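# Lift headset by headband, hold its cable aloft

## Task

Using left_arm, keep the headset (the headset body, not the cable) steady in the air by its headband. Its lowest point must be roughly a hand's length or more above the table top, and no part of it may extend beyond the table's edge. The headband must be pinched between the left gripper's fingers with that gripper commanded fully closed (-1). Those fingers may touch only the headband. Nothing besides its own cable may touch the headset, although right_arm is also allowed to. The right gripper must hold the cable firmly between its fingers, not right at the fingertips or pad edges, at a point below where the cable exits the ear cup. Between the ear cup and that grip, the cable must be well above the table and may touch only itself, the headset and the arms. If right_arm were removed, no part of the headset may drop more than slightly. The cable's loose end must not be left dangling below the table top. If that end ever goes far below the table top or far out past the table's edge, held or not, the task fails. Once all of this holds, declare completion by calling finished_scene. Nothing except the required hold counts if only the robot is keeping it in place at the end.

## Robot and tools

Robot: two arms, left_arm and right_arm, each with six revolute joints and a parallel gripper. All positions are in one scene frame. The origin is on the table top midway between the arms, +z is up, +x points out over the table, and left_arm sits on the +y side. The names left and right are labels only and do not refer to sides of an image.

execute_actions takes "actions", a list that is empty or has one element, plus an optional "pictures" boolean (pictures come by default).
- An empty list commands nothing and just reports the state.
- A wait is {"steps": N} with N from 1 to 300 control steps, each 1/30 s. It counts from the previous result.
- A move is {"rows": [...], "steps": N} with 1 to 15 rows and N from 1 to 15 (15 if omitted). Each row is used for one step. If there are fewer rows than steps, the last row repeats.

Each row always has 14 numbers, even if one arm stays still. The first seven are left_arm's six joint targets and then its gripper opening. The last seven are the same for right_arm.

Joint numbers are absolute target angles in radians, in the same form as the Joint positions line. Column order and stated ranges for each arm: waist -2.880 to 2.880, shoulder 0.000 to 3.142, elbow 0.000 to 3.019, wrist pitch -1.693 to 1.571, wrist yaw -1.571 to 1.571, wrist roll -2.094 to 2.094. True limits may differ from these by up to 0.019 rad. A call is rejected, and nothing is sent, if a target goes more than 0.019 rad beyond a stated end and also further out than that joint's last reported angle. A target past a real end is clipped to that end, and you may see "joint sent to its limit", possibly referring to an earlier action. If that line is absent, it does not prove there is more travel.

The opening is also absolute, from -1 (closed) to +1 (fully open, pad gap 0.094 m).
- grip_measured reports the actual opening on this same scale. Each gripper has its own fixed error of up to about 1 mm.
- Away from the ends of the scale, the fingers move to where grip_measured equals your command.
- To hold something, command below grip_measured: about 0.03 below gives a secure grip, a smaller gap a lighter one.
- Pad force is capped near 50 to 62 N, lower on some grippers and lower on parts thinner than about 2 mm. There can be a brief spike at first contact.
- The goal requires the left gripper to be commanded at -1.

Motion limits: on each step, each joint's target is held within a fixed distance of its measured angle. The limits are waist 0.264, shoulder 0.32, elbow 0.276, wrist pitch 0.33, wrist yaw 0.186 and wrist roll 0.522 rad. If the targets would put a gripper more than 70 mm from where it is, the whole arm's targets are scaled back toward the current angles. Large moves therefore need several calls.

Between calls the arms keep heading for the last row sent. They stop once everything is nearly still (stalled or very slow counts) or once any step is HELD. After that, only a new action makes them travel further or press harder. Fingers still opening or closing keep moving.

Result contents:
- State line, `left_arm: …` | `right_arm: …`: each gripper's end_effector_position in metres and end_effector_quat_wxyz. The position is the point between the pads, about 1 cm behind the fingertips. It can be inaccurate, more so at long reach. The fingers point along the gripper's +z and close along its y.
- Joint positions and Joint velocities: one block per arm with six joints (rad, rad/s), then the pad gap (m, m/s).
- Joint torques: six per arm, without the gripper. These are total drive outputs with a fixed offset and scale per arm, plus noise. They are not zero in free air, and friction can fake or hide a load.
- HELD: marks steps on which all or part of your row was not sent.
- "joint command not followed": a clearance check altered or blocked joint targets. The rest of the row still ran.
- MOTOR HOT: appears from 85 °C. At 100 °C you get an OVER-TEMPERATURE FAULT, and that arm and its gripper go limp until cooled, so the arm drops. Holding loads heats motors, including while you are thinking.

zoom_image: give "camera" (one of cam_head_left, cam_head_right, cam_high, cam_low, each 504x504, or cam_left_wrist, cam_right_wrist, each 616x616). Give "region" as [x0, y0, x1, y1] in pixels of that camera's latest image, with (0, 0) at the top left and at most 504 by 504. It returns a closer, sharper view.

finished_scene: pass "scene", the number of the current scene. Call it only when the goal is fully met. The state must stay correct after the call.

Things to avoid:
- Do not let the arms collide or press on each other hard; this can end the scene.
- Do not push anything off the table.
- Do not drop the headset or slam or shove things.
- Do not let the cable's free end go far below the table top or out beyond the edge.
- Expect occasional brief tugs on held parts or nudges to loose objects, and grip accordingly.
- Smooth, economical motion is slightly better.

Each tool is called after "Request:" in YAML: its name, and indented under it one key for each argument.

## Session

Request:
execute_actions:
  actions: []

Scene clock: 0.00 s of 4200.00 s.
left_arm: end_effector_position=(+0.2775, -0.0528, +0.3090) grip_measured=+1.000 end_effector_quat_wxyz=(+0.070, +0.307, +0.741, -0.593) | right_arm: end_effector_position=(+0.2737, -0.4081, +0.2351) grip_measured=+1.000 end_effector_quat_wxyz=(+0.554, +0.197, +0.754, -0.292)
Joint positions: left_arm=[-0.636  1.156  0.923 -0.669  1.196 -0.194  0.094] | right_arm=[-0.027  0.127  0.243 -0.365  0.516 -0.105  0.094]
Joint velocities: left_arm=[-0.005  0.005 -0.012 -0.002 -0.051  0.007  0.   ] | right_arm=[-0.005  0.005 -0.007 -0.012 -0.022 -0.007  0.   ]
Joint torques (N m, as the arm reports them, + toward a larger angle): no reading
Motor temperatures (°C, as the motors report them): left_arm=[22 23 39 25 24 24] | right_arm=[22 23 33 23 22 24]

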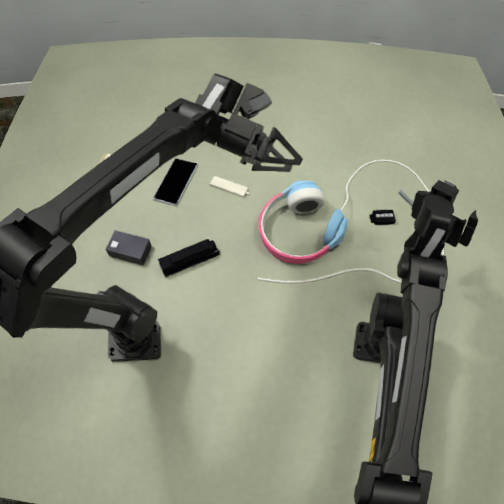

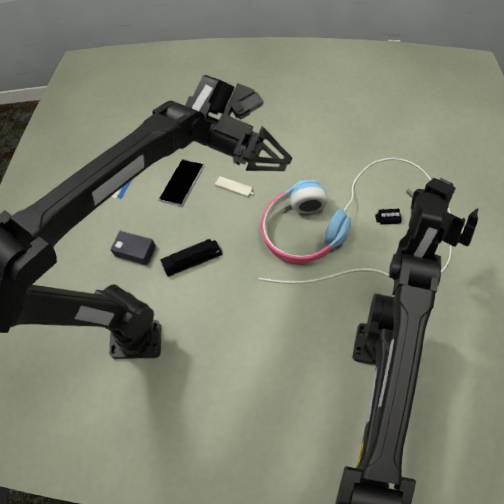

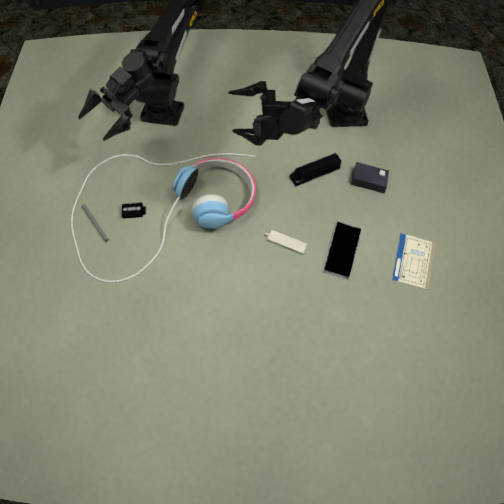

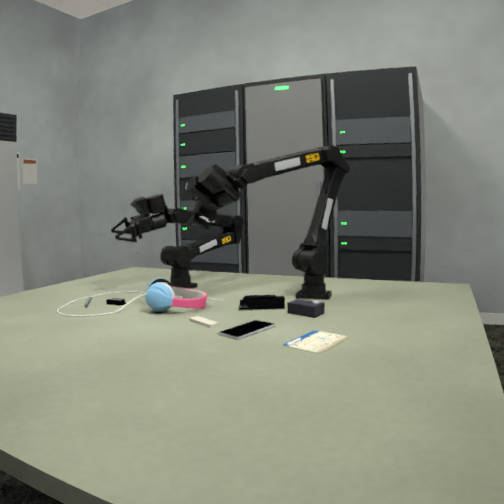

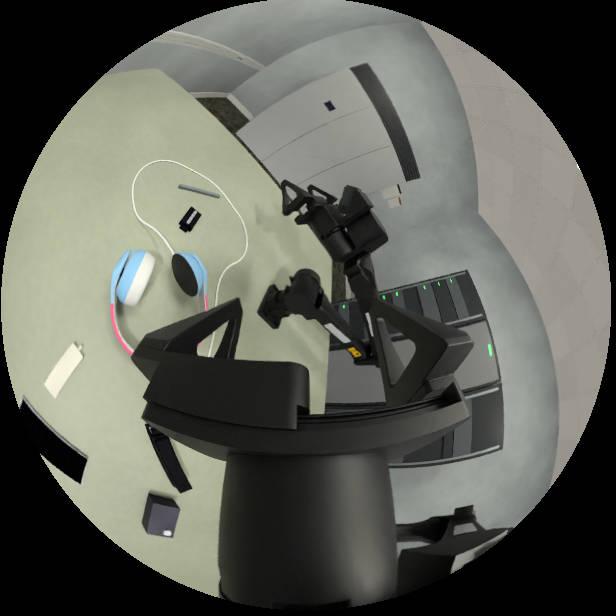

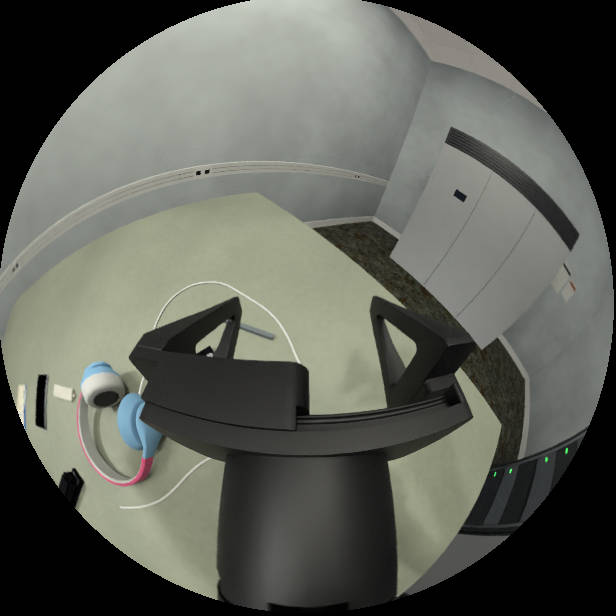

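Request:
zoom_image:
  camera: "cam_high"
  region: [60, 90, 360, 300]

Request:
zoom_image:
  camera: "cam_head_left"
  region: [200, 130, 480, 370]

Region (60, 90, 360, 300) of cam_high's 504x504 image, scaled by 1.680, with more detail than that image has; it fills the top 353 rows of this view, and the rest is white.

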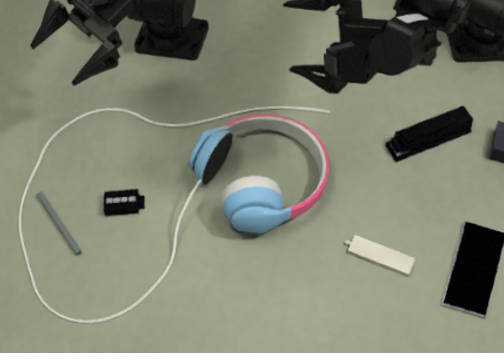

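Region (200, 130, 480, 370) of cam_head_left's 504x504 image, scaled by 1.800, with more detail than that image has; it fills the top 432 rows of this view, and the rest is white.

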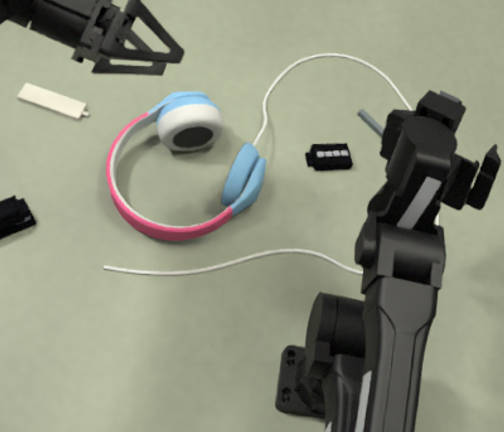

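Request:
execute_actions:
  actions:
    - {"rows": [[-0.637,1.157,0.941,-0.671,1.192,-0.188,1,-0.027,0.127,0.26,-0.365,0.516,-0.105,1],[-0.641,1.158,0.942,-0.677,1.181,-0.170,1,-0.027,0.127,0.26,-0.365,0.516,-0.105,1],[-0.647,1.161,0.944,-0.687,1.163,-0.141,1,-0.027,0.127,0.26,-0.365,0.516,-0.105,1],[-0.654,1.165,0.948,-0.699,1.138,-0.102,1,-0.027,0.127,0.26,-0.365,0.516,-0.105,1],[-0.664,1.170,0.952,-0.715,1.107,-0.053,1,-0.027,0.127,0.26,-0.365,0.516,-0.105,1],[-0.675,1.175,0.957,-0.734,1.072,0.004,1,-0.027,0.127,0.26,-0.365,0.516,-0.105,1],[-0.688,1.182,0.962,-0.755,1.031,0.068,1,-0.027,0.127,0.26,-0.365,0.516,-0.105,1],[-0.702,1.189,0.968,-0.779,0.986,0.139,1,-0.027,0.127,0.26,-0.365,0.516,-0.105,1],[-0.717,1.196,0.975,-0.804,0.938,0.216,1,-0.027,0.127,0.26,-0.365,0.516,-0.105,1],[-0.733,1.204,0.981,-0.831,0.886,0.299,1,-0.027,0.127,0.26,-0.365,0.516,-0.105,1],[-0.750,1.213,0.989,-0.860,0.832,0.385,1,-0.027,0.127,0.26,-0.365,0.516,-0.105,1],[-0.768,1.221,0.996,-0.889,0.775,0.475,1,-0.027,0.127,0.26,-0.365,0.516,-0.105,1],[-0.786,1.231,1.004,-0.920,0.717,0.567,1,-0.027,0.127,0.26,-0.365,0.516,-0.105,1],[-0.805,1.240,1.012,-0.951,0.658,0.661,1,-0.027,0.127,0.26,-0.365,0.516,-0.105,1],[-0.824,1.249,1.020,-0.982,0.598,0.756,1,-0.027,0.127,0.26,-0.365,0.516,-0.105,1]], "steps": 15}
  pictures: false

Request:
execute_actions:
  actions:
    - {"rows": [[-0.842,1.258,1.028,-1.013,0.538,0.851,1,-0.027,0.127,0.26,-0.365,0.516,-0.105,1],[-0.861,1.267,1.036,-1.044,0.479,0.945,1,-0.027,0.127,0.26,-0.365,0.516,-0.105,1],[-0.879,1.277,1.044,-1.075,0.421,1.037,1,-0.027,0.127,0.26,-0.365,0.516,-0.105,1],[-0.897,1.285,1.051,-1.104,0.364,1.127,1,-0.027,0.127,0.26,-0.365,0.516,-0.105,1],[-0.914,1.294,1.059,-1.133,0.310,1.213,1,-0.027,0.127,0.26,-0.365,0.516,-0.105,1],[-0.930,1.302,1.065,-1.160,0.258,1.296,1,-0.027,0.127,0.26,-0.365,0.516,-0.105,1],[-0.945,1.309,1.072,-1.185,0.210,1.373,1,-0.027,0.127,0.26,-0.365,0.516,-0.105,1],[-0.959,1.316,1.078,-1.209,0.165,1.444,1,-0.027,0.127,0.26,-0.365,0.516,-0.105,1],[-0.972,1.323,1.083,-1.230,0.124,1.508,1,-0.027,0.127,0.26,-0.365,0.516,-0.105,1],[-0.983,1.328,1.088,-1.249,0.089,1.565,1,-0.027,0.127,0.26,-0.365,0.516,-0.105,1],[-0.993,1.333,1.092,-1.265,0.058,1.614,1,-0.027,0.127,0.26,-0.365,0.516,-0.105,1],[-1.001,1.337,1.096,-1.277,0.033,1.653,1,-0.027,0.127,0.26,-0.365,0.516,-0.105,1],[-1.006,1.340,1.098,-1.287,0.015,1.682,1,-0.027,0.127,0.26,-0.365,0.516,-0.105,1],[-1.010,1.341,1.099,-1.293,0.004,1.700,1,-0.027,0.127,0.26,-0.365,0.516,-0.105,1],[-1.015,1.345,1.100,-1.295,-0.01,1.706,1,-0.027,0.127,0.26,-0.365,0.516,-0.105,1]], "steps": 15}
  pictures: false

Request:
execute_actions:
  actions:
    - {"steps": 20}

Scene clock: 120.50 s of 4200.00 s.
left_arm: end_effector_position=(+0.2738, -0.0521, +0.2128) grip_measured=+1.000 end_effector_quat_wxyz=(+0.142, +0.520, +0.772, -0.337) | right_arm: end_effector_position=(+0.2737, -0.4081, +0.2351) grip_measured=+1.000 end_effector_quat_wxyz=(+0.554, +0.197, +0.754, -0.292)
Joint positions: left_arm=[-0.779  1.218  0.947 -0.905  0.655  0.392  0.094] | right_arm=[-0.027  0.127  0.243 -0.365  0.516 -0.105  0.094]
Joint velocities: left_arm=[-0.611  0.337  0.212 -0.916 -1.619  2.352  0.   ] | right_arm=[ 0.005 -0.005 -0.027  0.002 -0.037 -0.022  0.   ]
Joint torques (N m, as the arm reports them, + toward a larger angle): left_arm=[-1.16 -5.03 14.85  0.44  0.56  0.22] | right_arm=[-0.16  2.12 11.05  1.8   0.06  0.05]
Motor temperatures (°C, as the motors report them): left_arm=[22 24 50 25 25 24] | right_arm=[22 23 41 24 22 24]
Steps of this call (steps 1 to 90: nothing new was sent; then 117.00 s passed at rest; steps 91 to 105: all 15 steps of this action). Readings (joint positions):
91: left_arm=[-0.636 1.156 0.923 -0.669 1.196 -0.194] | right_arm=[-0.027 0.127 0.243 -0.365 0.516 -0.105]
92: left_arm=[-0.636 1.156 0.923 -0.669 1.191 -0.193] | right_arm=[-0.027 0.127 0.243 -0.365 0.516 -0.105]
94: left_arm=[-0.637 1.156 0.923 -0.672 1.161 -0.177] | right_arm=[-0.027 0.127 0.243 -0.365 0.516 -0.105]
98: left_arm=[-0.659 1.159 0.923 -0.722 1.027 -0.060] | right_arm=[-0.027 0.127 0.243 -0.365 0.516 -0.105]
105: the state above

Scene clock: 121.00 s of 4200.00 s.
left_arm: end_effector_position=(+0.2513, -0.0069, +0.1615) grip_measured=+1.000 end_effector_quat_wxyz=(+0.011, +0.932, +0.363, -0.000) | right_arm: end_effector_position=(+0.2737, -0.4081, +0.2351) grip_measured=+1.000 end_effector_quat_wxyz=(+0.554, +0.197, +0.754, -0.292)
Joint positions: left_arm=[-1.003  1.327  1.042 -1.267  0.007  1.518  0.094] | right_arm=[-0.027  0.127  0.243 -0.365  0.516 -0.105  0.094]
Joint velocities: left_arm=[-0.161  0.073  0.051 -0.242 -0.374  1.165  0.   ] | right_arm=[-0.015 -0.005 -0.007  0.002 -0.022  0.037  0.   ]
Joint torques (N m, as the arm reports them, + toward a larger angle): left_arm=[-0.66 -5.54 13.73 -0.34 -0.01  0.19] | right_arm=[-0.28  2.11 11.18  1.72  0.06  0.04]
Motor temperatures (°C, as the motors report them): left_arm=[22 24 51 25 25 24] | right_arm=[22 23 41 24 22 24]
Steps of this call (steps 1 to 15: all 15 steps of this action). Readings (joint positions):
1: left_arm=[-0.799 1.230 0.955 -0.936 0.595 0.475] | right_arm=[-0.027 0.127 0.243 -0.365 0.516 -0.105]
2: left_arm=[-0.819 1.240 0.963 -0.966 0.536 0.560] | right_arm=[-0.027 0.127 0.243 -0.365 0.516 -0.105]
4: left_arm=[-0.857 1.260 0.979 -1.028 0.419 0.734] | right_arm=[-0.027 0.127 0.243 -0.365 0.516 -0.105]
8: left_arm=[-0.926 1.292 1.010 -1.141 0.211 1.076] | right_arm=[-0.027 0.127 0.243 -0.365 0.516 -0.105]
15: the state above

Scene clock: 121.67 s of 4200.00 s.
left_arm: end_effector_position=(+0.2499, -0.0057, +0.1614) grip_measured=+1.000 end_effector_quat_wxyz=(+0.001, +0.960, +0.280, +0.004) | right_arm: end_effector_position=(+0.2737, -0.4081, +0.2351) grip_measured=+1.000 end_effector_quat_wxyz=(+0.554, +0.197, +0.754, -0.292)
Joint positions: left_arm=[-1.01   1.331  1.047 -1.281 -0.006  1.687  0.094] | right_arm=[-0.027  0.127  0.243 -0.365  0.516 -0.105  0.094]
Joint velocities: left_arm=[-0.015 -0.015 -0.012  0.002  0.007  0.022  0.   ] | right_arm=[ 0.005  0.005 -0.017 -0.002 -0.022 -0.022  0.   ]
Joint torques (N m, as the arm reports them, + toward a larger angle): left_arm=[-0.84 -5.44 13.6  -0.52 -0.07  0.21] | right_arm=[-0.18  2.2  11.13  1.78  0.05  0.03]
Motor temperatures (°C, as the motors report them): left_arm=[22 24 51 25 25 24] | right_arm=[22 23 41 24 22 24]
Steps of this call (steps 1 to 20: the robot went on to your last target). Readings (joint positions):
1: left_arm=[-1.007 1.329 1.044 -1.273 -0.001 1.553] | right_arm=[-0.027 0.127 0.243 -0.365 0.516 -0.105]
2: left_arm=[-1.009 1.330 1.044 -1.276 -0.004 1.580] | right_arm=[-0.027 0.127 0.243 -0.365 0.516 -0.105]
4: left_arm=[-1.010 1.331 1.045 -1.279 -0.006 1.620] | right_arm=[-0.027 0.127 0.243 -0.365 0.516 -0.105]
8: left_arm=[-1.010 1.331 1.046 -1.281 -0.006 1.661] | right_arm=[-0.027 0.127 0.243 -0.365 0.516 -0.105]
20: the state above

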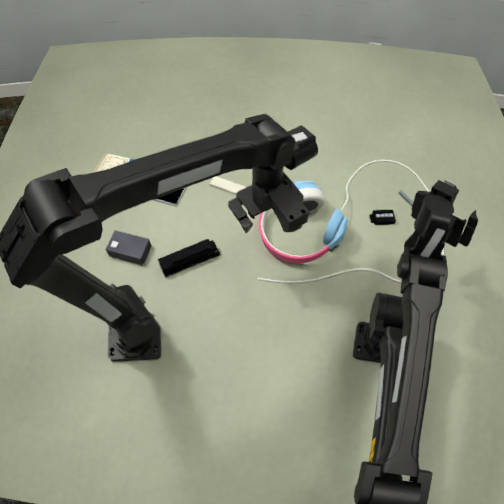

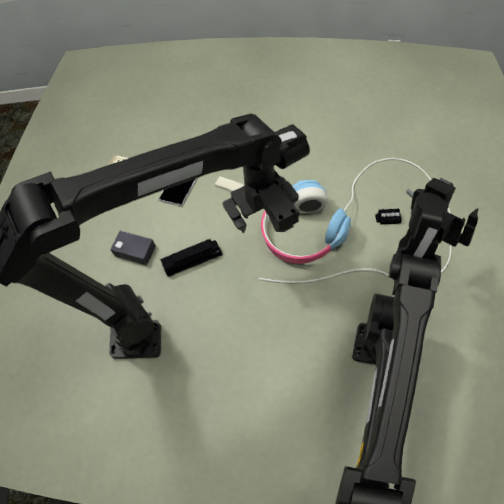

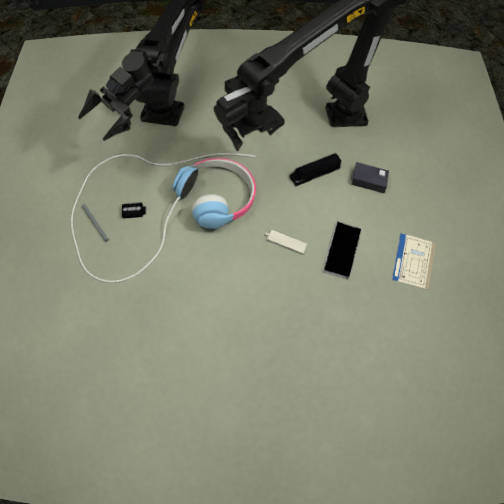

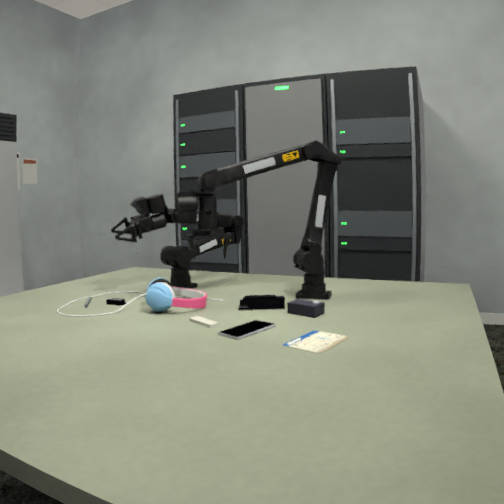

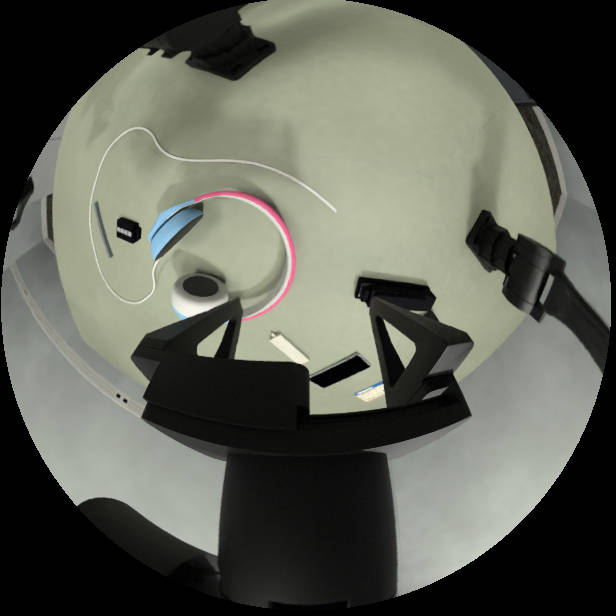

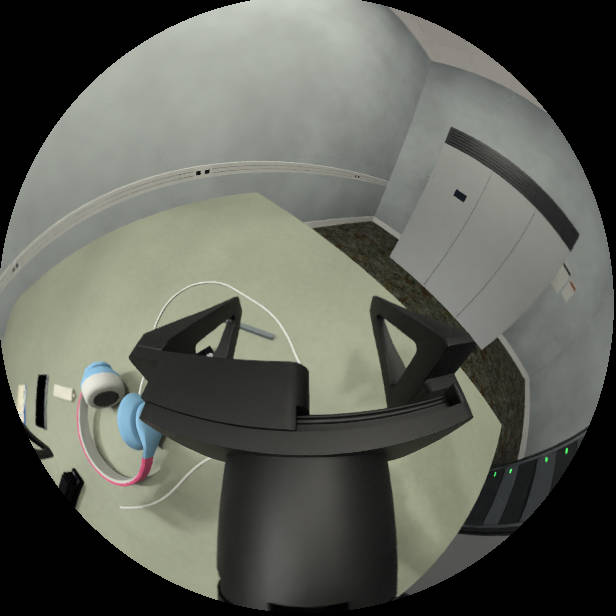

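Request:
execute_actions:
  actions:
    - {"rows": [[-1.012,1.348,1.06,-1.285,-0.006,1.70,0.9,-0.027,0.127,0.26,-0.365,0.516,-0.105,1],[-1.011,1.354,1.05,-1.272,-0.006,1.69,0.8,-0.027,0.127,0.26,-0.365,0.516,-0.105,1],[-1.01,1.363,1.042,-1.255,-0.006,1.68,0.7,-0.027,0.127,0.26,-0.365,0.516,-0.105,1],[-1.009,1.375,1.033,-1.234,-0.006,1.67,0.6,-0.027,0.127,0.26,-0.365,0.516,-0.105,1],[-1.007,1.389,1.023,-1.209,-0.006,1.66,0.5,-0.027,0.127,0.26,-0.365,0.516,-0.105,1],[-1.005,1.404,1.012,-1.182,-0.006,1.65,0.4,-0.027,0.127,0.26,-0.365,0.516,-0.105,1],[-1.003,1.42,1.0,-1.153,-0.006,1.64,0.3,-0.027,0.127,0.26,-0.365,0.516,-0.105,1],[-1.001,1.436,0.989,-1.123,-0.006,1.63,0.3,-0.027,0.127,0.26,-0.365,0.516,-0.105,1],[-0.999,1.452,0.977,-1.094,-0.006,1.62,0.3,-0.027,0.127,0.26,-0.365,0.516,-0.105,1],[-0.998,1.466,0.967,-1.067,-0.006,1.61,0.3,-0.027,0.127,0.26,-0.365,0.516,-0.105,1],[-0.996,1.478,0.958,-1.044,-0.006,1.60,0.3,-0.027,0.127,0.26,-0.365,0.516,-0.105,1],[-0.995,1.488,0.951,-1.025,-0.006,1.59,0.3,-0.027,0.127,0.26,-0.365,0.516,-0.105,1],[-0.994,1.495,0.946,-1.012,-0.006,1.585,0.3,-0.027,0.127,0.26,-0.365,0.516,-0.105,1],[-0.994,1.499,0.943,-1.004,-0.006,1.58,0.3,-0.027,0.127,0.26,-0.365,0.516,-0.105,1],[-0.994,1.50,0.942,-1.002,-0.006,1.58,0.3,-0.027,0.127,0.26,-0.365,0.516,-0.105,1]], "steps": 15}
  pictures: false

Request:
execute_actions:
  actions:
    - {"steps": 15}

Scene clock: 192.13 s of 4200.00 s.
left_arm: end_effector_position=(+0.2636, -0.0201, +0.0699) grip_measured=+0.301 end_effector_quat_wxyz=(-0.005, +0.950, +0.313, +0.002) | right_arm: end_effector_position=(+0.2737, -0.4081, +0.2351) grip_measured=+1.000 end_effector_quat_wxyz=(+0.554, +0.197, +0.754, -0.292)
Joint positions: left_arm=[-1.006  1.494  0.951 -1.035 -0.006  1.621  0.061] | right_arm=[-0.027  0.127  0.243 -0.365  0.516 -0.105  0.094]
Joint velocities: left_arm=[ 0.024  0.327 -0.198  0.286 -0.022 -0.198 -0.001] | right_arm=[-0.005  0.005  0.007 -0.007  0.007 -0.022  0.   ]
Joint torques (N m, as the arm reports them, + toward a larger angle): left_arm=[ 0.29 -9.41  8.38  0.57  0.11 -0.13] | right_arm=[ 0.06  2.1  11.13  1.8   0.05  0.04]
Motor temperatures (°C, as the motors report them): left_arm=[22 24 55 25 24 24] | right_arm=[22 23 40 24 22 24]
Steps of this call (steps 1 to 15: the robot went on to your last target; steps 16 to 100: nothing new was sent; then 66.63 s passed at rest; steps 101 to 115: all 15 steps of this action). Readings (joint positions):
101: left_arm=[-1.010 1.331 1.047 -1.281 -0.006 1.689] | right_arm=[-0.027 0.127 0.243 -0.365 0.516 -0.105]
102: left_arm=[-1.010 1.332 1.047 -1.281 -0.006 1.689] | right_arm=[-0.027 0.127 0.243 -0.365 0.516 -0.105]
104: left_arm=[-1.010 1.336 1.047 -1.274 -0.006 1.689] | right_arm=[-0.027 0.127 0.243 -0.365 0.516 -0.105]
108: left_arm=[-1.010 1.372 1.027 -1.193 -0.006 1.673] | right_arm=[-0.027 0.127 0.243 -0.365 0.516 -0.105]
115: the state above

Scene clock: 192.63 s of 4200.00 s.
left_arm: end_effector_position=(+0.2637, -0.0185, +0.0615) grip_measured=+0.301 end_effector_quat_wxyz=(-0.008, +0.946, +0.325, +0.001) | right_arm: end_effector_position=(+0.2737, -0.4081, +0.2351) grip_measured=+1.000 end_effector_quat_wxyz=(+0.554, +0.197, +0.754, -0.292)
Joint positions: left_arm=[-1.003  1.508  0.94  -1.017 -0.006  1.598  0.061] | right_arm=[-0.027  0.127  0.243 -0.365  0.516 -0.105  0.094]
Joint velocities: left_arm=[-0.005 -0.005  0.012 -0.007 -0.007  0.022  0.   ] | right_arm=[ 0.015 -0.005 -0.002 -0.002  0.007 -0.051  0.   ]
Joint torques (N m, as the arm reports them, + toward a larger angle): left_arm=[-0.03 -8.64  8.06  0.7   0.11 -0.15] | right_arm=[-0.39  2.16 11.13  1.79  0.05  0.04]
Motor temperatures (°C, as the motors report them): left_arm=[22 24 55 25 24 24] | right_arm=[22 23 40 24 22 24]
Steps of this call (steps 1 to 15: the robot went on to your last target). Readings (joint positions):
1: left_arm=[-1.005 1.503 0.945 -1.028 -0.006 1.616] | right_arm=[-0.027 0.127 0.243 -0.365 0.516 -0.105]
2: left_arm=[-1.004 1.508 0.942 -1.024 -0.006 1.612] | right_arm=[-0.027 0.127 0.243 -0.365 0.516 -0.105]
4: left_arm=[-1.003 1.509 0.940 -1.021 -0.006 1.607] | right_arm=[-0.027 0.127 0.243 -0.365 0.516 -0.105]
8: left_arm=[-1.003 1.508 0.940 -1.018 -0.006 1.601] | right_arm=[-0.027 0.127 0.243 -0.365 0.516 -0.105]
15: the state above

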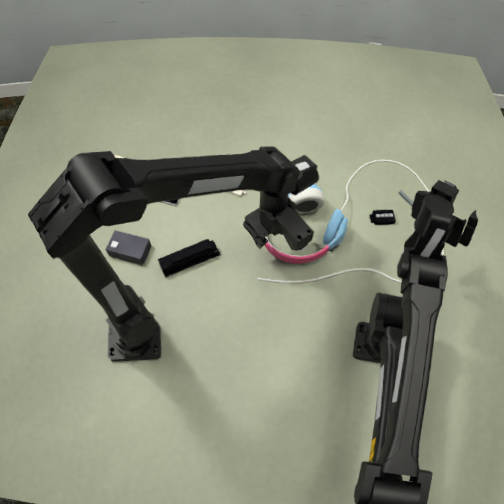

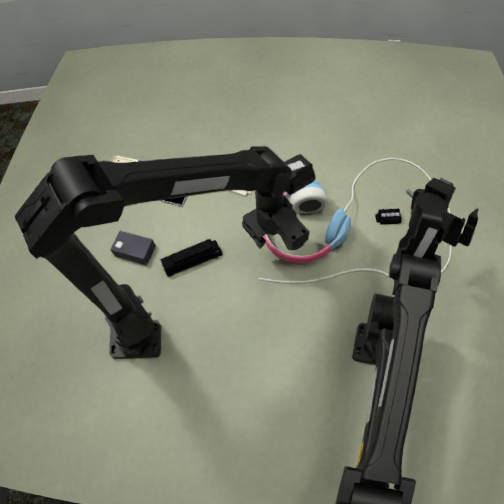

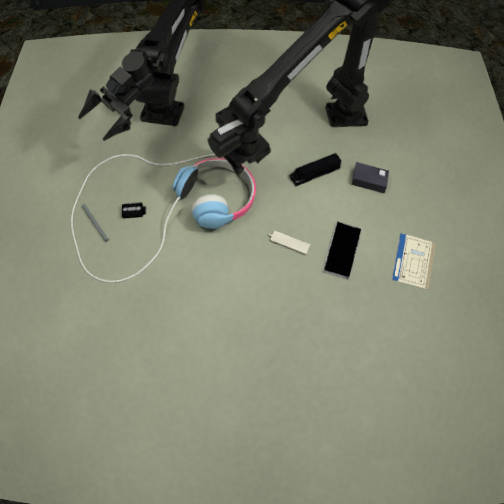

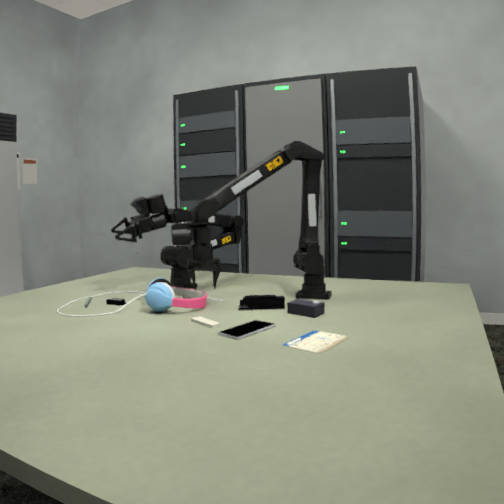

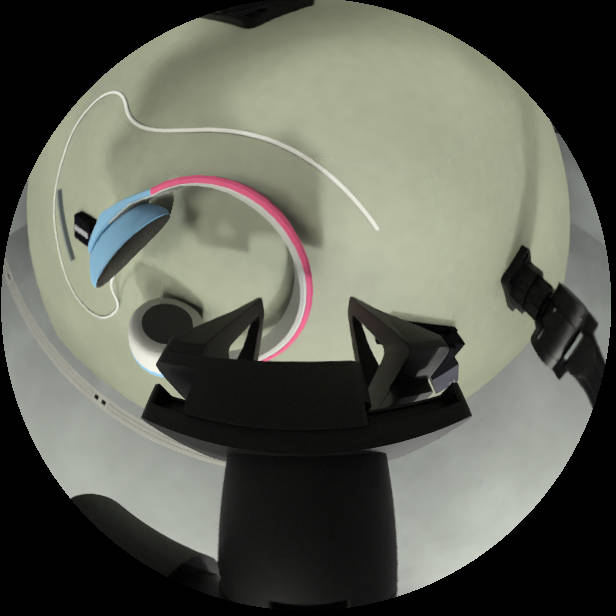

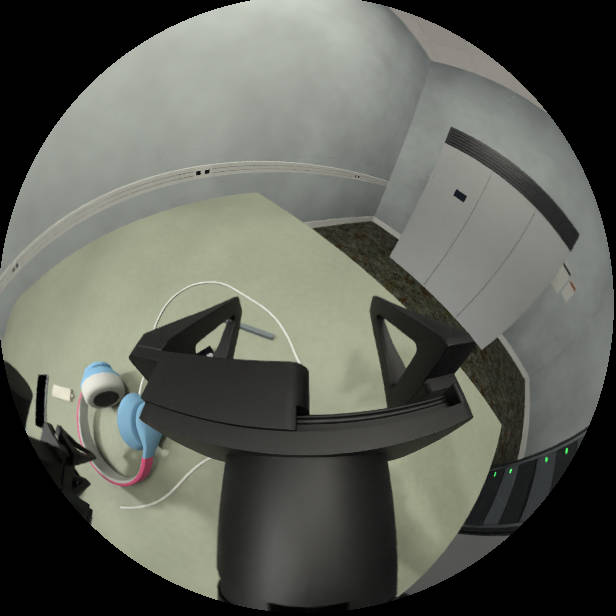

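Request:
execute_actions:
  actions:
    - {"rows": [[-0.994,1.508,0.94,-1.0,-0.006,1.58,0.2,-0.027,0.127,0.26,-0.365,0.516,-0.105,1],[-0.994,1.511,0.938,-0.995,-0.006,1.58,0.1,-0.027,0.127,0.26,-0.365,0.516,-0.105,1],[-0.994,1.515,0.934,-0.987,-0.006,1.58,0.05,-0.027,0.127,0.26,-0.365,0.516,-0.105,1],[-0.994,1.52,0.929,-0.976,-0.006,1.58,0.05,-0.027,0.127,0.26,-0.365,0.516,-0.105,1],[-0.994,1.525,0.924,-0.964,-0.006,1.58,0.05,-0.027,0.127,0.26,-0.365,0.516,-0.105,1],[-0.994,1.531,0.918,-0.95,-0.006,1.58,0.05,-0.027,0.127,0.26,-0.365,0.516,-0.105,1],[-0.994,1.537,0.912,-0.936,-0.006,1.58,0.05,-0.027,0.127,0.26,-0.365,0.516,-0.105,1],[-0.994,1.543,0.906,-0.922,-0.006,1.58,0.05,-0.027,0.127,0.26,-0.365,0.516,-0.105,1],[-0.994,1.549,0.90,-0.908,-0.006,1.58,0.05,-0.027,0.127,0.26,-0.365,0.516,-0.105,1],[-0.994,1.554,0.895,-0.895,-0.006,1.58,0.05,-0.027,0.127,0.26,-0.365,0.516,-0.105,1],[-0.994,1.559,0.89,-0.883,-0.006,1.58,0.05,-0.027,0.127,0.26,-0.365,0.516,-0.105,1],[-0.994,1.563,0.886,-0.873,-0.006,1.58,0.05,-0.027,0.127,0.26,-0.365,0.516,-0.105,1],[-0.994,1.566,0.883,-0.866,-0.006,1.58,0.05,-0.027,0.127,0.26,-0.365,0.516,-0.105,1],[-0.994,1.568,0.881,-0.862,-0.006,1.58,0.05,-0.027,0.127,0.26,-0.365,0.516,-0.105,1],[-0.994,1.568,0.88,-0.86,-0.006,1.58,0.05,-0.027,0.127,0.26,-0.365,0.516,-0.105,1]], "steps": 15}
  pictures: false

Request:
execute_actions:
  actions:
    - {"steps": 12}

Scene clock: 218.67 s of 4200.00 s.
left_arm: end_effector_position=(+0.2672, -0.0228, +0.0302) grip_measured=+0.051 end_effector_quat_wxyz=(+0.010, +0.945, +0.326, +0.007) | right_arm: end_effector_position=(+0.2737, -0.4081, +0.2351) grip_measured=+1.000 end_effector_quat_wxyz=(+0.554, +0.197, +0.754, -0.292)
Joint positions: left_arm=[-1.003  1.552  0.891 -0.886 -0.006  1.597  0.049] | right_arm=[-0.027  0.127  0.243 -0.365  0.516 -0.105  0.094]
Joint velocities: left_arm=[-0.005  0.142 -0.1    0.159 -0.037  0.007  0.   ] | right_arm=[-0.005  0.005  0.002 -0.002 -0.051 -0.022  0.   ]
Joint torques (N m, as the arm reports them, + toward a larger angle): left_arm=[-0.07 -7.99  7.14  0.71  0.11 -0.14] | right_arm=[-0.29  2.14 11.16  1.78  0.06  0.03]
Motor temperatures (°C, as the motors report them): left_arm=[22 25 48 25 24 24] | right_arm=[22 23 40 24 22 24]
Steps of this call (steps 1 to 15: the robot went on to your last target; steps 16 to 90: nothing new was sent; then 22.53 s passed at rest; steps 91 to 105: all 15 steps of this action). Readings (joint positions):
91: left_arm=[-1.003 1.508 0.940 -1.017 -0.006 1.597] | right_arm=[-0.027 0.127 0.243 -0.365 0.516 -0.105]
92: left_arm=[-1.003 1.508 0.940 -1.016 -0.006 1.597] | right_arm=[-0.027 0.127 0.243 -0.365 0.516 -0.105]
94: left_arm=[-1.003 1.508 0.940 -1.007 -0.006 1.597] | right_arm=[-0.027 0.127 0.243 -0.365 0.516 -0.105]
98: left_arm=[-1.003 1.510 0.929 -0.963 -0.006 1.597] | right_arm=[-0.027 0.127 0.243 -0.365 0.516 -0.105]
105: the state above

Scene clock: 219.07 s of 4200.00 s.
left_arm: end_effector_position=(+0.2663, -0.0216, +0.0251) grip_measured=+0.051 end_effector_quat_wxyz=(+0.008, +0.945, +0.326, +0.006) | right_arm: end_effector_position=(+0.2737, -0.4081, +0.2351) grip_measured=+1.000 end_effector_quat_wxyz=(+0.554, +0.197, +0.754, -0.292)
Joint positions: left_arm=[-1.003  1.56   0.884 -0.875 -0.006  1.597  0.049] | right_arm=[-0.027  0.127  0.243 -0.365  0.516 -0.105  0.094]
Joint velocities: left_arm=[-0.015 -0.015 -0.017 -0.002  0.022  0.007 -0.001] | right_arm=[-0.024  0.015  0.007  0.012 -0.007  0.007  0.   ]
Joint torques (N m, as the arm reports them, + toward a larger angle): left_arm=[-0.01 -7.57  7.05  0.81  0.11 -0.13] | right_arm=[-0.25  2.19 11.06  1.8   0.05  0.04]
Motor temperatures (°C, as the motors report them): left_arm=[22 25 48 25 24 24] | right_arm=[22 23 40 24 22 24]
Steps of this call (steps 1 to 12: the robot went on to your last target). Readings (joint positions):
1: left_arm=[-1.003 1.556 0.888 -0.882 -0.006 1.597] | right_arm=[-0.027 0.127 0.243 -0.365 0.516 -0.105]
2: left_arm=[-1.003 1.559 0.886 -0.880 -0.006 1.597] | right_arm=[-0.027 0.127 0.243 -0.365 0.516 -0.105]
4: left_arm=[-1.003 1.560 0.884 -0.878 -0.006 1.597] | right_arm=[-0.027 0.127 0.243 -0.365 0.516 -0.105]
8: left_arm=[-1.003 1.560 0.884 -0.875 -0.006 1.597] | right_arm=[-0.027 0.127 0.243 -0.365 0.516 -0.105]
12: the state above

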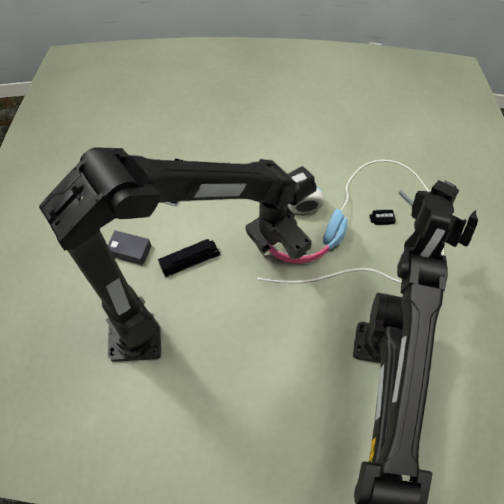

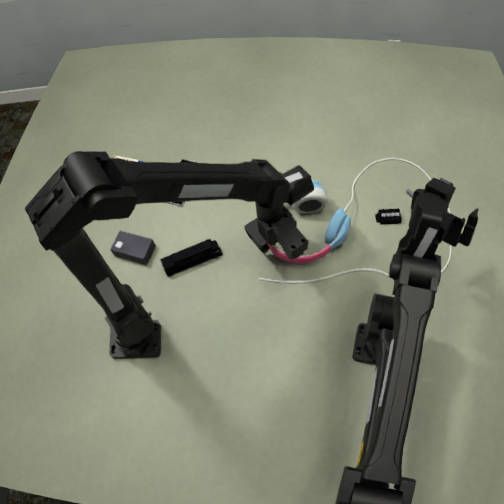

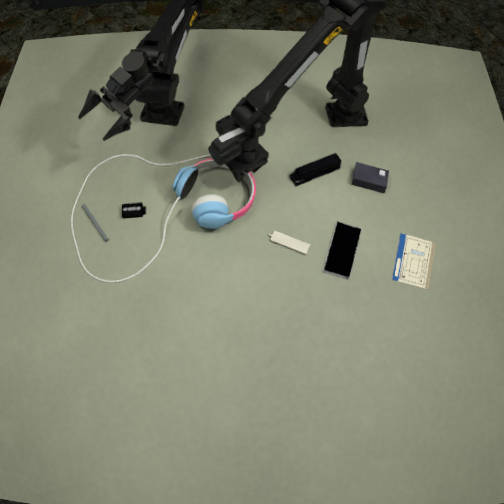

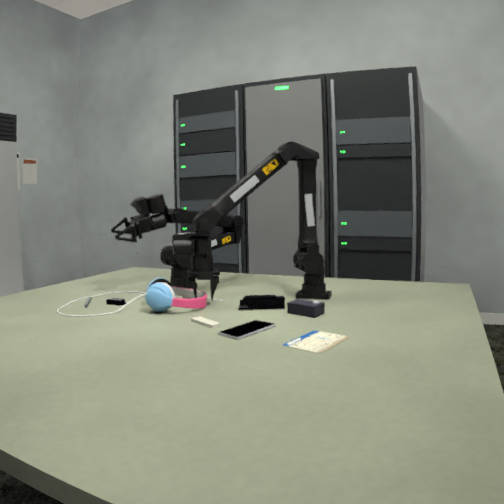

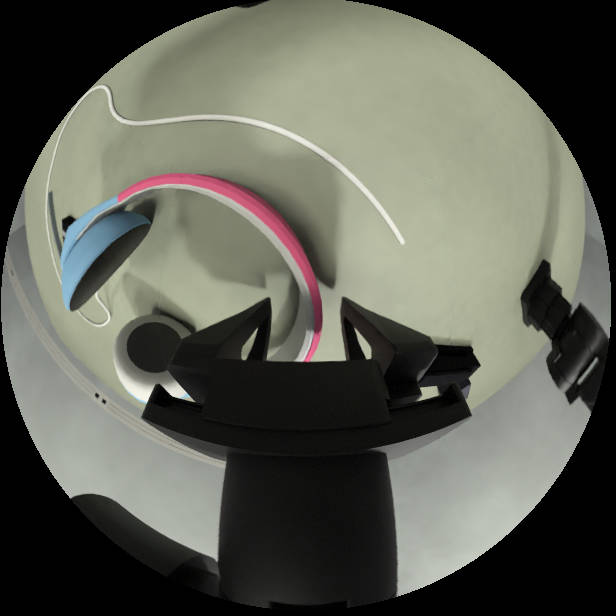

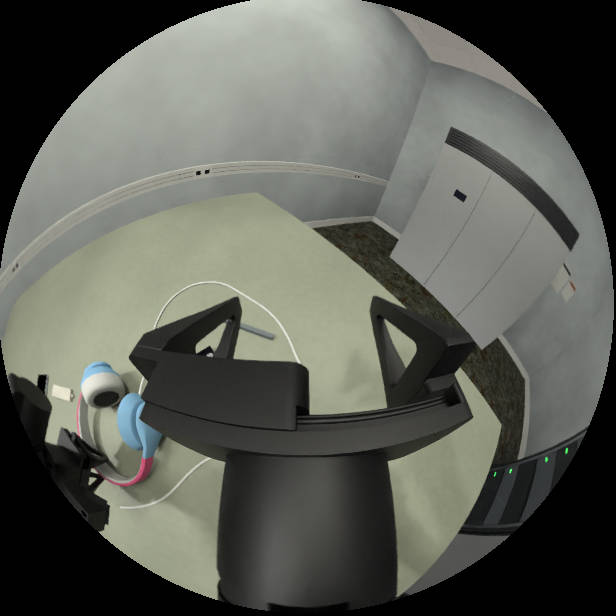

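Request:
execute_actions:
  actions:
    - {"rows": [[-0.994,1.571,0.879,-0.86,-0.006,1.58,0.05,-0.027,0.127,0.26,-0.365,0.516,-0.105,1],[-0.994,1.574,0.877,-0.86,-0.006,1.58,0.05,-0.027,0.127,0.26,-0.365,0.516,-0.105,1],[-0.994,1.577,0.875,-0.86,-0.006,1.58,0.05,-0.027,0.127,0.26,-0.365,0.516,-0.105,1],[-0.994,1.579,0.873,-0.86,-0.006,1.58,0.05,-0.027,0.127,0.26,-0.365,0.516,-0.105,1],[-0.994,1.58,0.872,-0.86,-0.006,1.58,0.05,-0.027,0.127,0.26,-0.365,0.516,-0.105,1]], "steps": 15}
  pictures: false

Scene clock: 233.17 s of 4200.00 s.
left_arm: end_effector_position=(+0.2661, -0.0214, +0.0241) grip_measured=+0.051 end_effector_quat_wxyz=(+0.007, +0.945, +0.326, +0.006) | right_arm: end_effector_position=(+0.2737, -0.4081, +0.2351) grip_measured=+1.000 end_effector_quat_wxyz=(+0.554, +0.197, +0.754, -0.292)
Joint positions: left_arm=[-1.003  1.563  0.884 -0.875 -0.006  1.597  0.049] | right_arm=[-0.027  0.127  0.243 -0.365  0.516 -0.105  0.094]
Joint velocities: left_arm=[-0.005 -0.005 -0.002 -0.002 -0.007 -0.051  0.001] | right_arm=[ 0.005  0.005 -0.017  0.007  0.022  0.051  0.   ]
Joint torques (N m, as the arm reports them, + toward a larger angle): left_arm=[ 0.11 -6.98  6.4   0.78  0.1  -0.14] | right_arm=[-0.07  2.15 11.15  1.83  0.05  0.05]
Motor temperatures (°C, as the motors report them): left_arm=[22 25 46 25 24 24] | right_arm=[22 23 40 24 22 24]
Steps of this call (steps 1 to 30: the robot went on to your last target; steps 31 to 90: nothing new was sent; then 10.60 s passed at rest; steps 91 to 105: all 15 steps of this action). Readings (joint positions):
91: left_arm=[-1.003 1.560 0.884 -0.875 -0.006 1.597] | right_arm=[-0.027 0.127 0.243 -0.365 0.516 -0.105]
92: left_arm=[-1.003 1.560 0.884 -0.875 -0.006 1.597] | right_arm=[-0.027 0.127 0.243 -0.365 0.516 -0.105]
94: left_arm=[-1.003 1.560 0.884 -0.875 -0.006 1.597] | right_arm=[-0.027 0.127 0.243 -0.365 0.516 -0.105]
98: left_arm=[-1.003 1.562 0.884 -0.875 -0.006 1.597] | right_arm=[-0.027 0.127 0.243 -0.365 0.516 -0.105]
105: the state above

Request:
execute_actions:
  actions:
    - {"rows": [[-0.994,1.582,0.87,-0.86,-0.006,1.58,0.05,-0.027,0.127,0.26,-0.365,0.516,-0.105,1],[-0.994,1.584,0.868,-0.86,-0.006,1.58,0.05,-0.027,0.127,0.26,-0.365,0.516,-0.105,1],[-0.994,1.586,0.866,-0.86,-0.006,1.58,0.05,-0.027,0.127,0.26,-0.365,0.516,-0.105,1],[-0.994,1.588,0.864,-0.86,-0.006,1.58,0.05,-0.027,0.127,0.26,-0.365,0.516,-0.105,1],[-0.994,1.59,0.862,-0.86,-0.006,1.58,0.05,-0.027,0.127,0.26,-0.365,0.516,-0.105,1]], "steps": 15}
  pictures: false

Scene clock: 240.97 s of 4200.00 s.
left_arm: end_effector_position=(+0.2606, -0.0147, +0.0150) grip_measured=+0.051 end_effector_quat_wxyz=(-0.006, +0.945, +0.326, +0.001) | right_arm: end_effector_position=(+0.2737, -0.4081, +0.2351) grip_measured=+1.000 end_effector_quat_wxyz=(+0.554, +0.197, +0.754, -0.292)
Joint positions: left_arm=[-1.003  1.576  0.869 -0.875 -0.006  1.597  0.049] | right_arm=[-0.027  0.127  0.243 -0.365  0.516 -0.105  0.094]
Joint velocities: left_arm=[-0.015 -0.005 -0.007  0.007 -0.022  0.037 -0.001] | right_arm=[-0.015 -0.015 -0.017 -0.002  0.051 -0.007  0.   ]
Joint torques (N m, as the arm reports them, + toward a larger angle): left_arm=[ 0.   -7.04  6.68  0.64  0.12 -0.13] | right_arm=[-0.02  2.36 11.13  1.81  0.04  0.03]
Motor temperatures (°C, as the motors report them): left_arm=[22 25 45 25 24 24] | right_arm=[22 23 40 24 22 24]
Steps of this call (steps 1 to 15: the robot went on to your last target; steps 16 to 110: nothing new was sent; then 3.63 s passed at rest; steps 111 to 125: all 15 steps of this action). Readings (joint positions):
111: left_arm=[-1.003 1.563 0.884 -0.875 -0.006 1.597] | right_arm=[-0.027 0.127 0.243 -0.365 0.516 -0.105]
112: left_arm=[-1.003 1.563 0.883 -0.875 -0.006 1.597] | right_arm=[-0.027 0.127 0.243 -0.365 0.516 -0.105]
114: left_arm=[-1.003 1.564 0.879 -0.875 -0.006 1.597] | right_arm=[-0.027 0.127 0.243 -0.365 0.516 -0.105]
118: left_arm=[-1.003 1.572 0.871 -0.875 -0.006 1.597] | right_arm=[-0.027 0.127 0.243 -0.365 0.516 -0.105]
125: the state above

Request:
execute_actions:
  actions:
    - {"rows": [[-0.994,1.58,0.872,-0.86,-0.006,1.58,-0.05,-0.027,0.127,0.26,-0.365,0.516,-0.105,1],[-0.994,1.58,0.872,-0.86,-0.006,1.58,-0.15,-0.027,0.127,0.26,-0.365,0.516,-0.105,1],[-0.994,1.58,0.872,-0.86,-0.006,1.58,-0.25,-0.027,0.127,0.26,-0.365,0.516,-0.105,1],[-0.994,1.58,0.872,-0.86,-0.006,1.58,-0.35,-0.027,0.127,0.26,-0.365,0.516,-0.105,1],[-0.994,1.58,0.872,-0.86,-0.006,1.58,-0.45,-0.027,0.127,0.26,-0.365,0.516,-0.105,1],[-0.994,1.58,0.872,-0.86,-0.006,1.58,-0.53,-0.027,0.127,0.26,-0.365,0.516,-0.105,1],[-0.994,1.58,0.872,-0.86,-0.006,1.58,-0.6,-0.027,0.127,0.26,-0.365,0.516,-0.105,1],[-0.994,1.58,0.872,-0.86,-0.006,1.58,-0.66,-0.027,0.127,0.26,-0.365,0.516,-0.105,1],[-0.994,1.58,0.872,-0.86,-0.006,1.58,-0.71,-0.027,0.127,0.26,-0.365,0.516,-0.105,1],[-0.994,1.58,0.872,-0.86,-0.006,1.58,-0.75,-0.027,0.127,0.26,-0.365,0.516,-0.105,1],[-0.994,1.58,0.872,-0.86,-0.006,1.58,-0.79,-0.027,0.127,0.26,-0.365,0.516,-0.105,1],[-0.994,1.58,0.872,-0.86,-0.006,1.58,-0.82,-0.027,0.127,0.26,-0.365,0.516,-0.105,1],[-0.994,1.58,0.872,-0.86,-0.006,1.58,-0.85,-0.027,0.127,0.26,-0.365,0.516,-0.105,1],[-0.994,1.58,0.872,-0.86,-0.006,1.58,-0.9,-0.027,0.127,0.26,-0.365,0.516,-0.105,1],[-0.994,1.58,0.872,-0.86,-0.006,1.58,-1,-0.027,0.127,0.26,-0.365,0.516,-0.105,1]], "steps": 15}
  pictures: false

Request:
execute_actions:
  actions:
    - {"steps": 10}

Scene clock: 257.10 s of 4200.00 s.
left_arm: end_effector_position=(+0.2638, -0.0184, +0.0232) grip_measured=-0.785 end_effector_quat_wxyz=(+0.009, +0.945, +0.327, +0.007) | right_arm: end_effector_position=(+0.2737, -0.4081, +0.2351) grip_measured=+1.000 end_effector_quat_wxyz=(+0.554, +0.197, +0.754, -0.292)
Joint positions: left_arm=[-1.003  1.553  0.869 -0.865 -0.006  1.595  0.01 ] | right_arm=[-0.027  0.127  0.243 -0.365  0.516 -0.105  0.094]
Joint velocities: left_arm=[-0.005 -0.122  0.007 -0.002 -0.007  0.007 -0.008] | right_arm=[-0.005 -0.015  0.012 -0.007 -0.066  0.051  0.   ]
Joint torques (N m, as the arm reports them, + toward a larger angle): left_arm=[-0.01 -5.78  7.68  0.36  0.12 -0.11] | right_arm=[-0.28  2.45 11.07  1.8   0.05  0.03]
Motor temperatures (°C, as the motors report them): left_arm=[22 25 44 25 24 24] | right_arm=[22 23 40 24 22 24]
Steps of this call (steps 1 to 15: the robot went on to your last target; steps 16 to 90: nothing new was sent; then 12.63 s passed at rest; steps 91 to 105: all 15 steps of this action). Readings (joint positions):
91: left_arm=[-1.003 1.576 0.869 -0.875 -0.006 1.597] | right_arm=[-0.027 0.127 0.243 -0.365 0.516 -0.105]
92: left_arm=[-1.003 1.576 0.869 -0.875 -0.006 1.597] | right_arm=[-0.027 0.127 0.243 -0.365 0.516 -0.105]
94: left_arm=[-1.003 1.576 0.869 -0.875 -0.006 1.597] | right_arm=[-0.027 0.127 0.243 -0.365 0.516 -0.105]
98: left_arm=[-1.003 1.576 0.869 -0.871 -0.006 1.596] | right_arm=[-0.027 0.127 0.243 -0.365 0.516 -0.105]
105: the state above

Scene clock: 257.43 s of 4200.00 s.
left_arm: end_effector_position=(+0.2642, -0.0188, +0.0240) grip_measured=-0.787 end_effector_quat_wxyz=(+0.011, +0.945, +0.327, +0.007) | right_arm: end_effector_position=(+0.2737, -0.4081, +0.2351) grip_measured=+1.000 end_effector_quat_wxyz=(+0.554, +0.197, +0.754, -0.292)
Joint positions: left_arm=[-1.003  1.551  0.869 -0.863 -0.006  1.595  0.01 ] | right_arm=[-0.027  0.127  0.243 -0.365  0.516 -0.105  0.094]
Joint velocities: left_arm=[-0.005 -0.015 -0.002 -0.007 -0.022  0.022 -0.   ] | right_arm=[-0.005 -0.015  0.002 -0.002  0.007 -0.022  0.   ]
Joint torques (N m, as the arm reports them, + toward a larger angle): left_arm=[ 0.   -5.85  7.72  0.33  0.11 -0.12] | right_arm=[-0.28  2.28 11.1   1.83  0.04  0.03]
Motor temperatures (°C, as the motors report them): left_arm=[22 25 44 25 24 24] | right_arm=[22 23 40 24 22 24]
Steps of this call (steps 1 to 10: the robot went on to your last target). Readings (joint positions):
1: left_arm=[-1.003 1.551 0.869 -0.864 -0.006 1.595] | right_arm=[-0.027 0.127 0.243 -0.365 0.516 -0.105]
2: left_arm=[-1.003 1.551 0.869 -0.864 -0.006 1.595] | right_arm=[-0.027 0.127 0.243 -0.365 0.516 -0.105]
4: left_arm=[-1.003 1.551 0.869 -0.863 -0.006 1.595] | right_arm=[-0.027 0.127 0.243 -0.365 0.516 -0.105]
8: left_arm=[-1.003 1.551 0.869 -0.863 -0.006 1.595] | right_arm=[-0.027 0.127 0.243 -0.365 0.516 -0.105]
10: the state above

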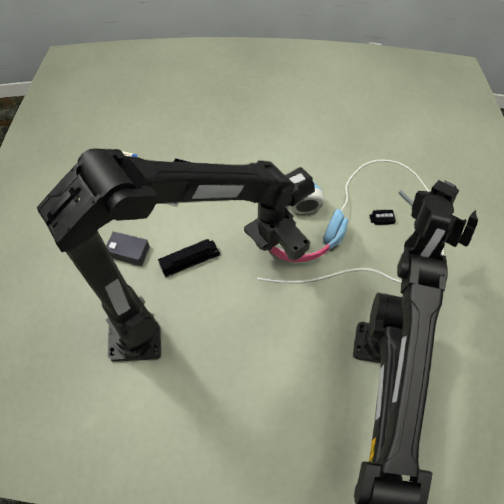

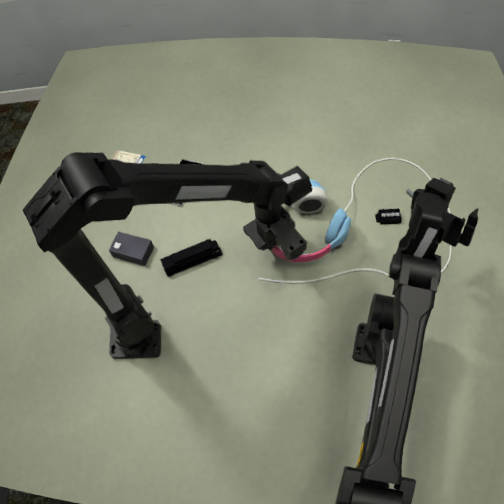

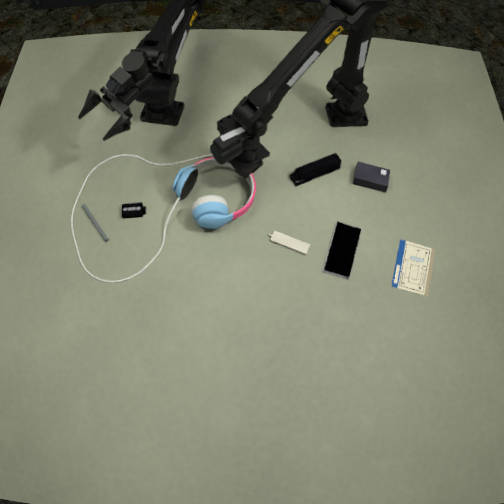

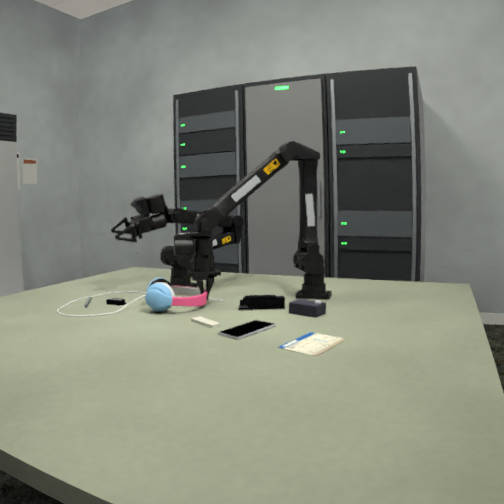

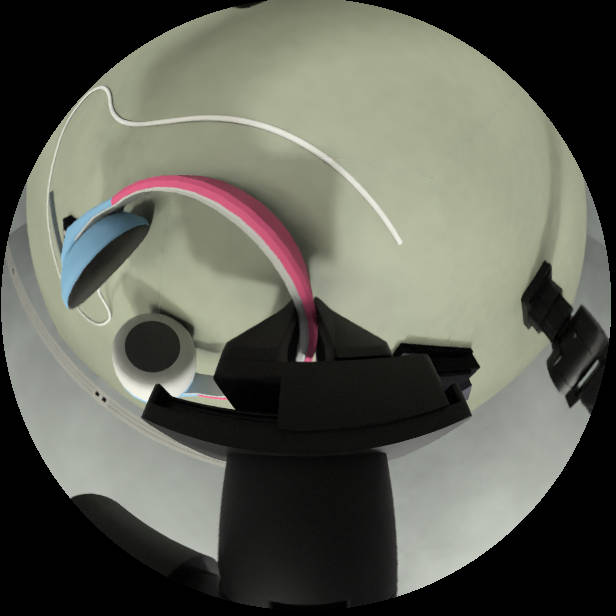

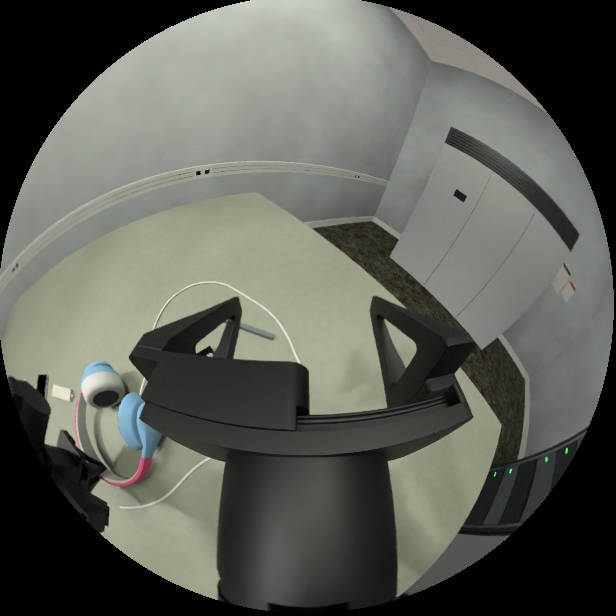

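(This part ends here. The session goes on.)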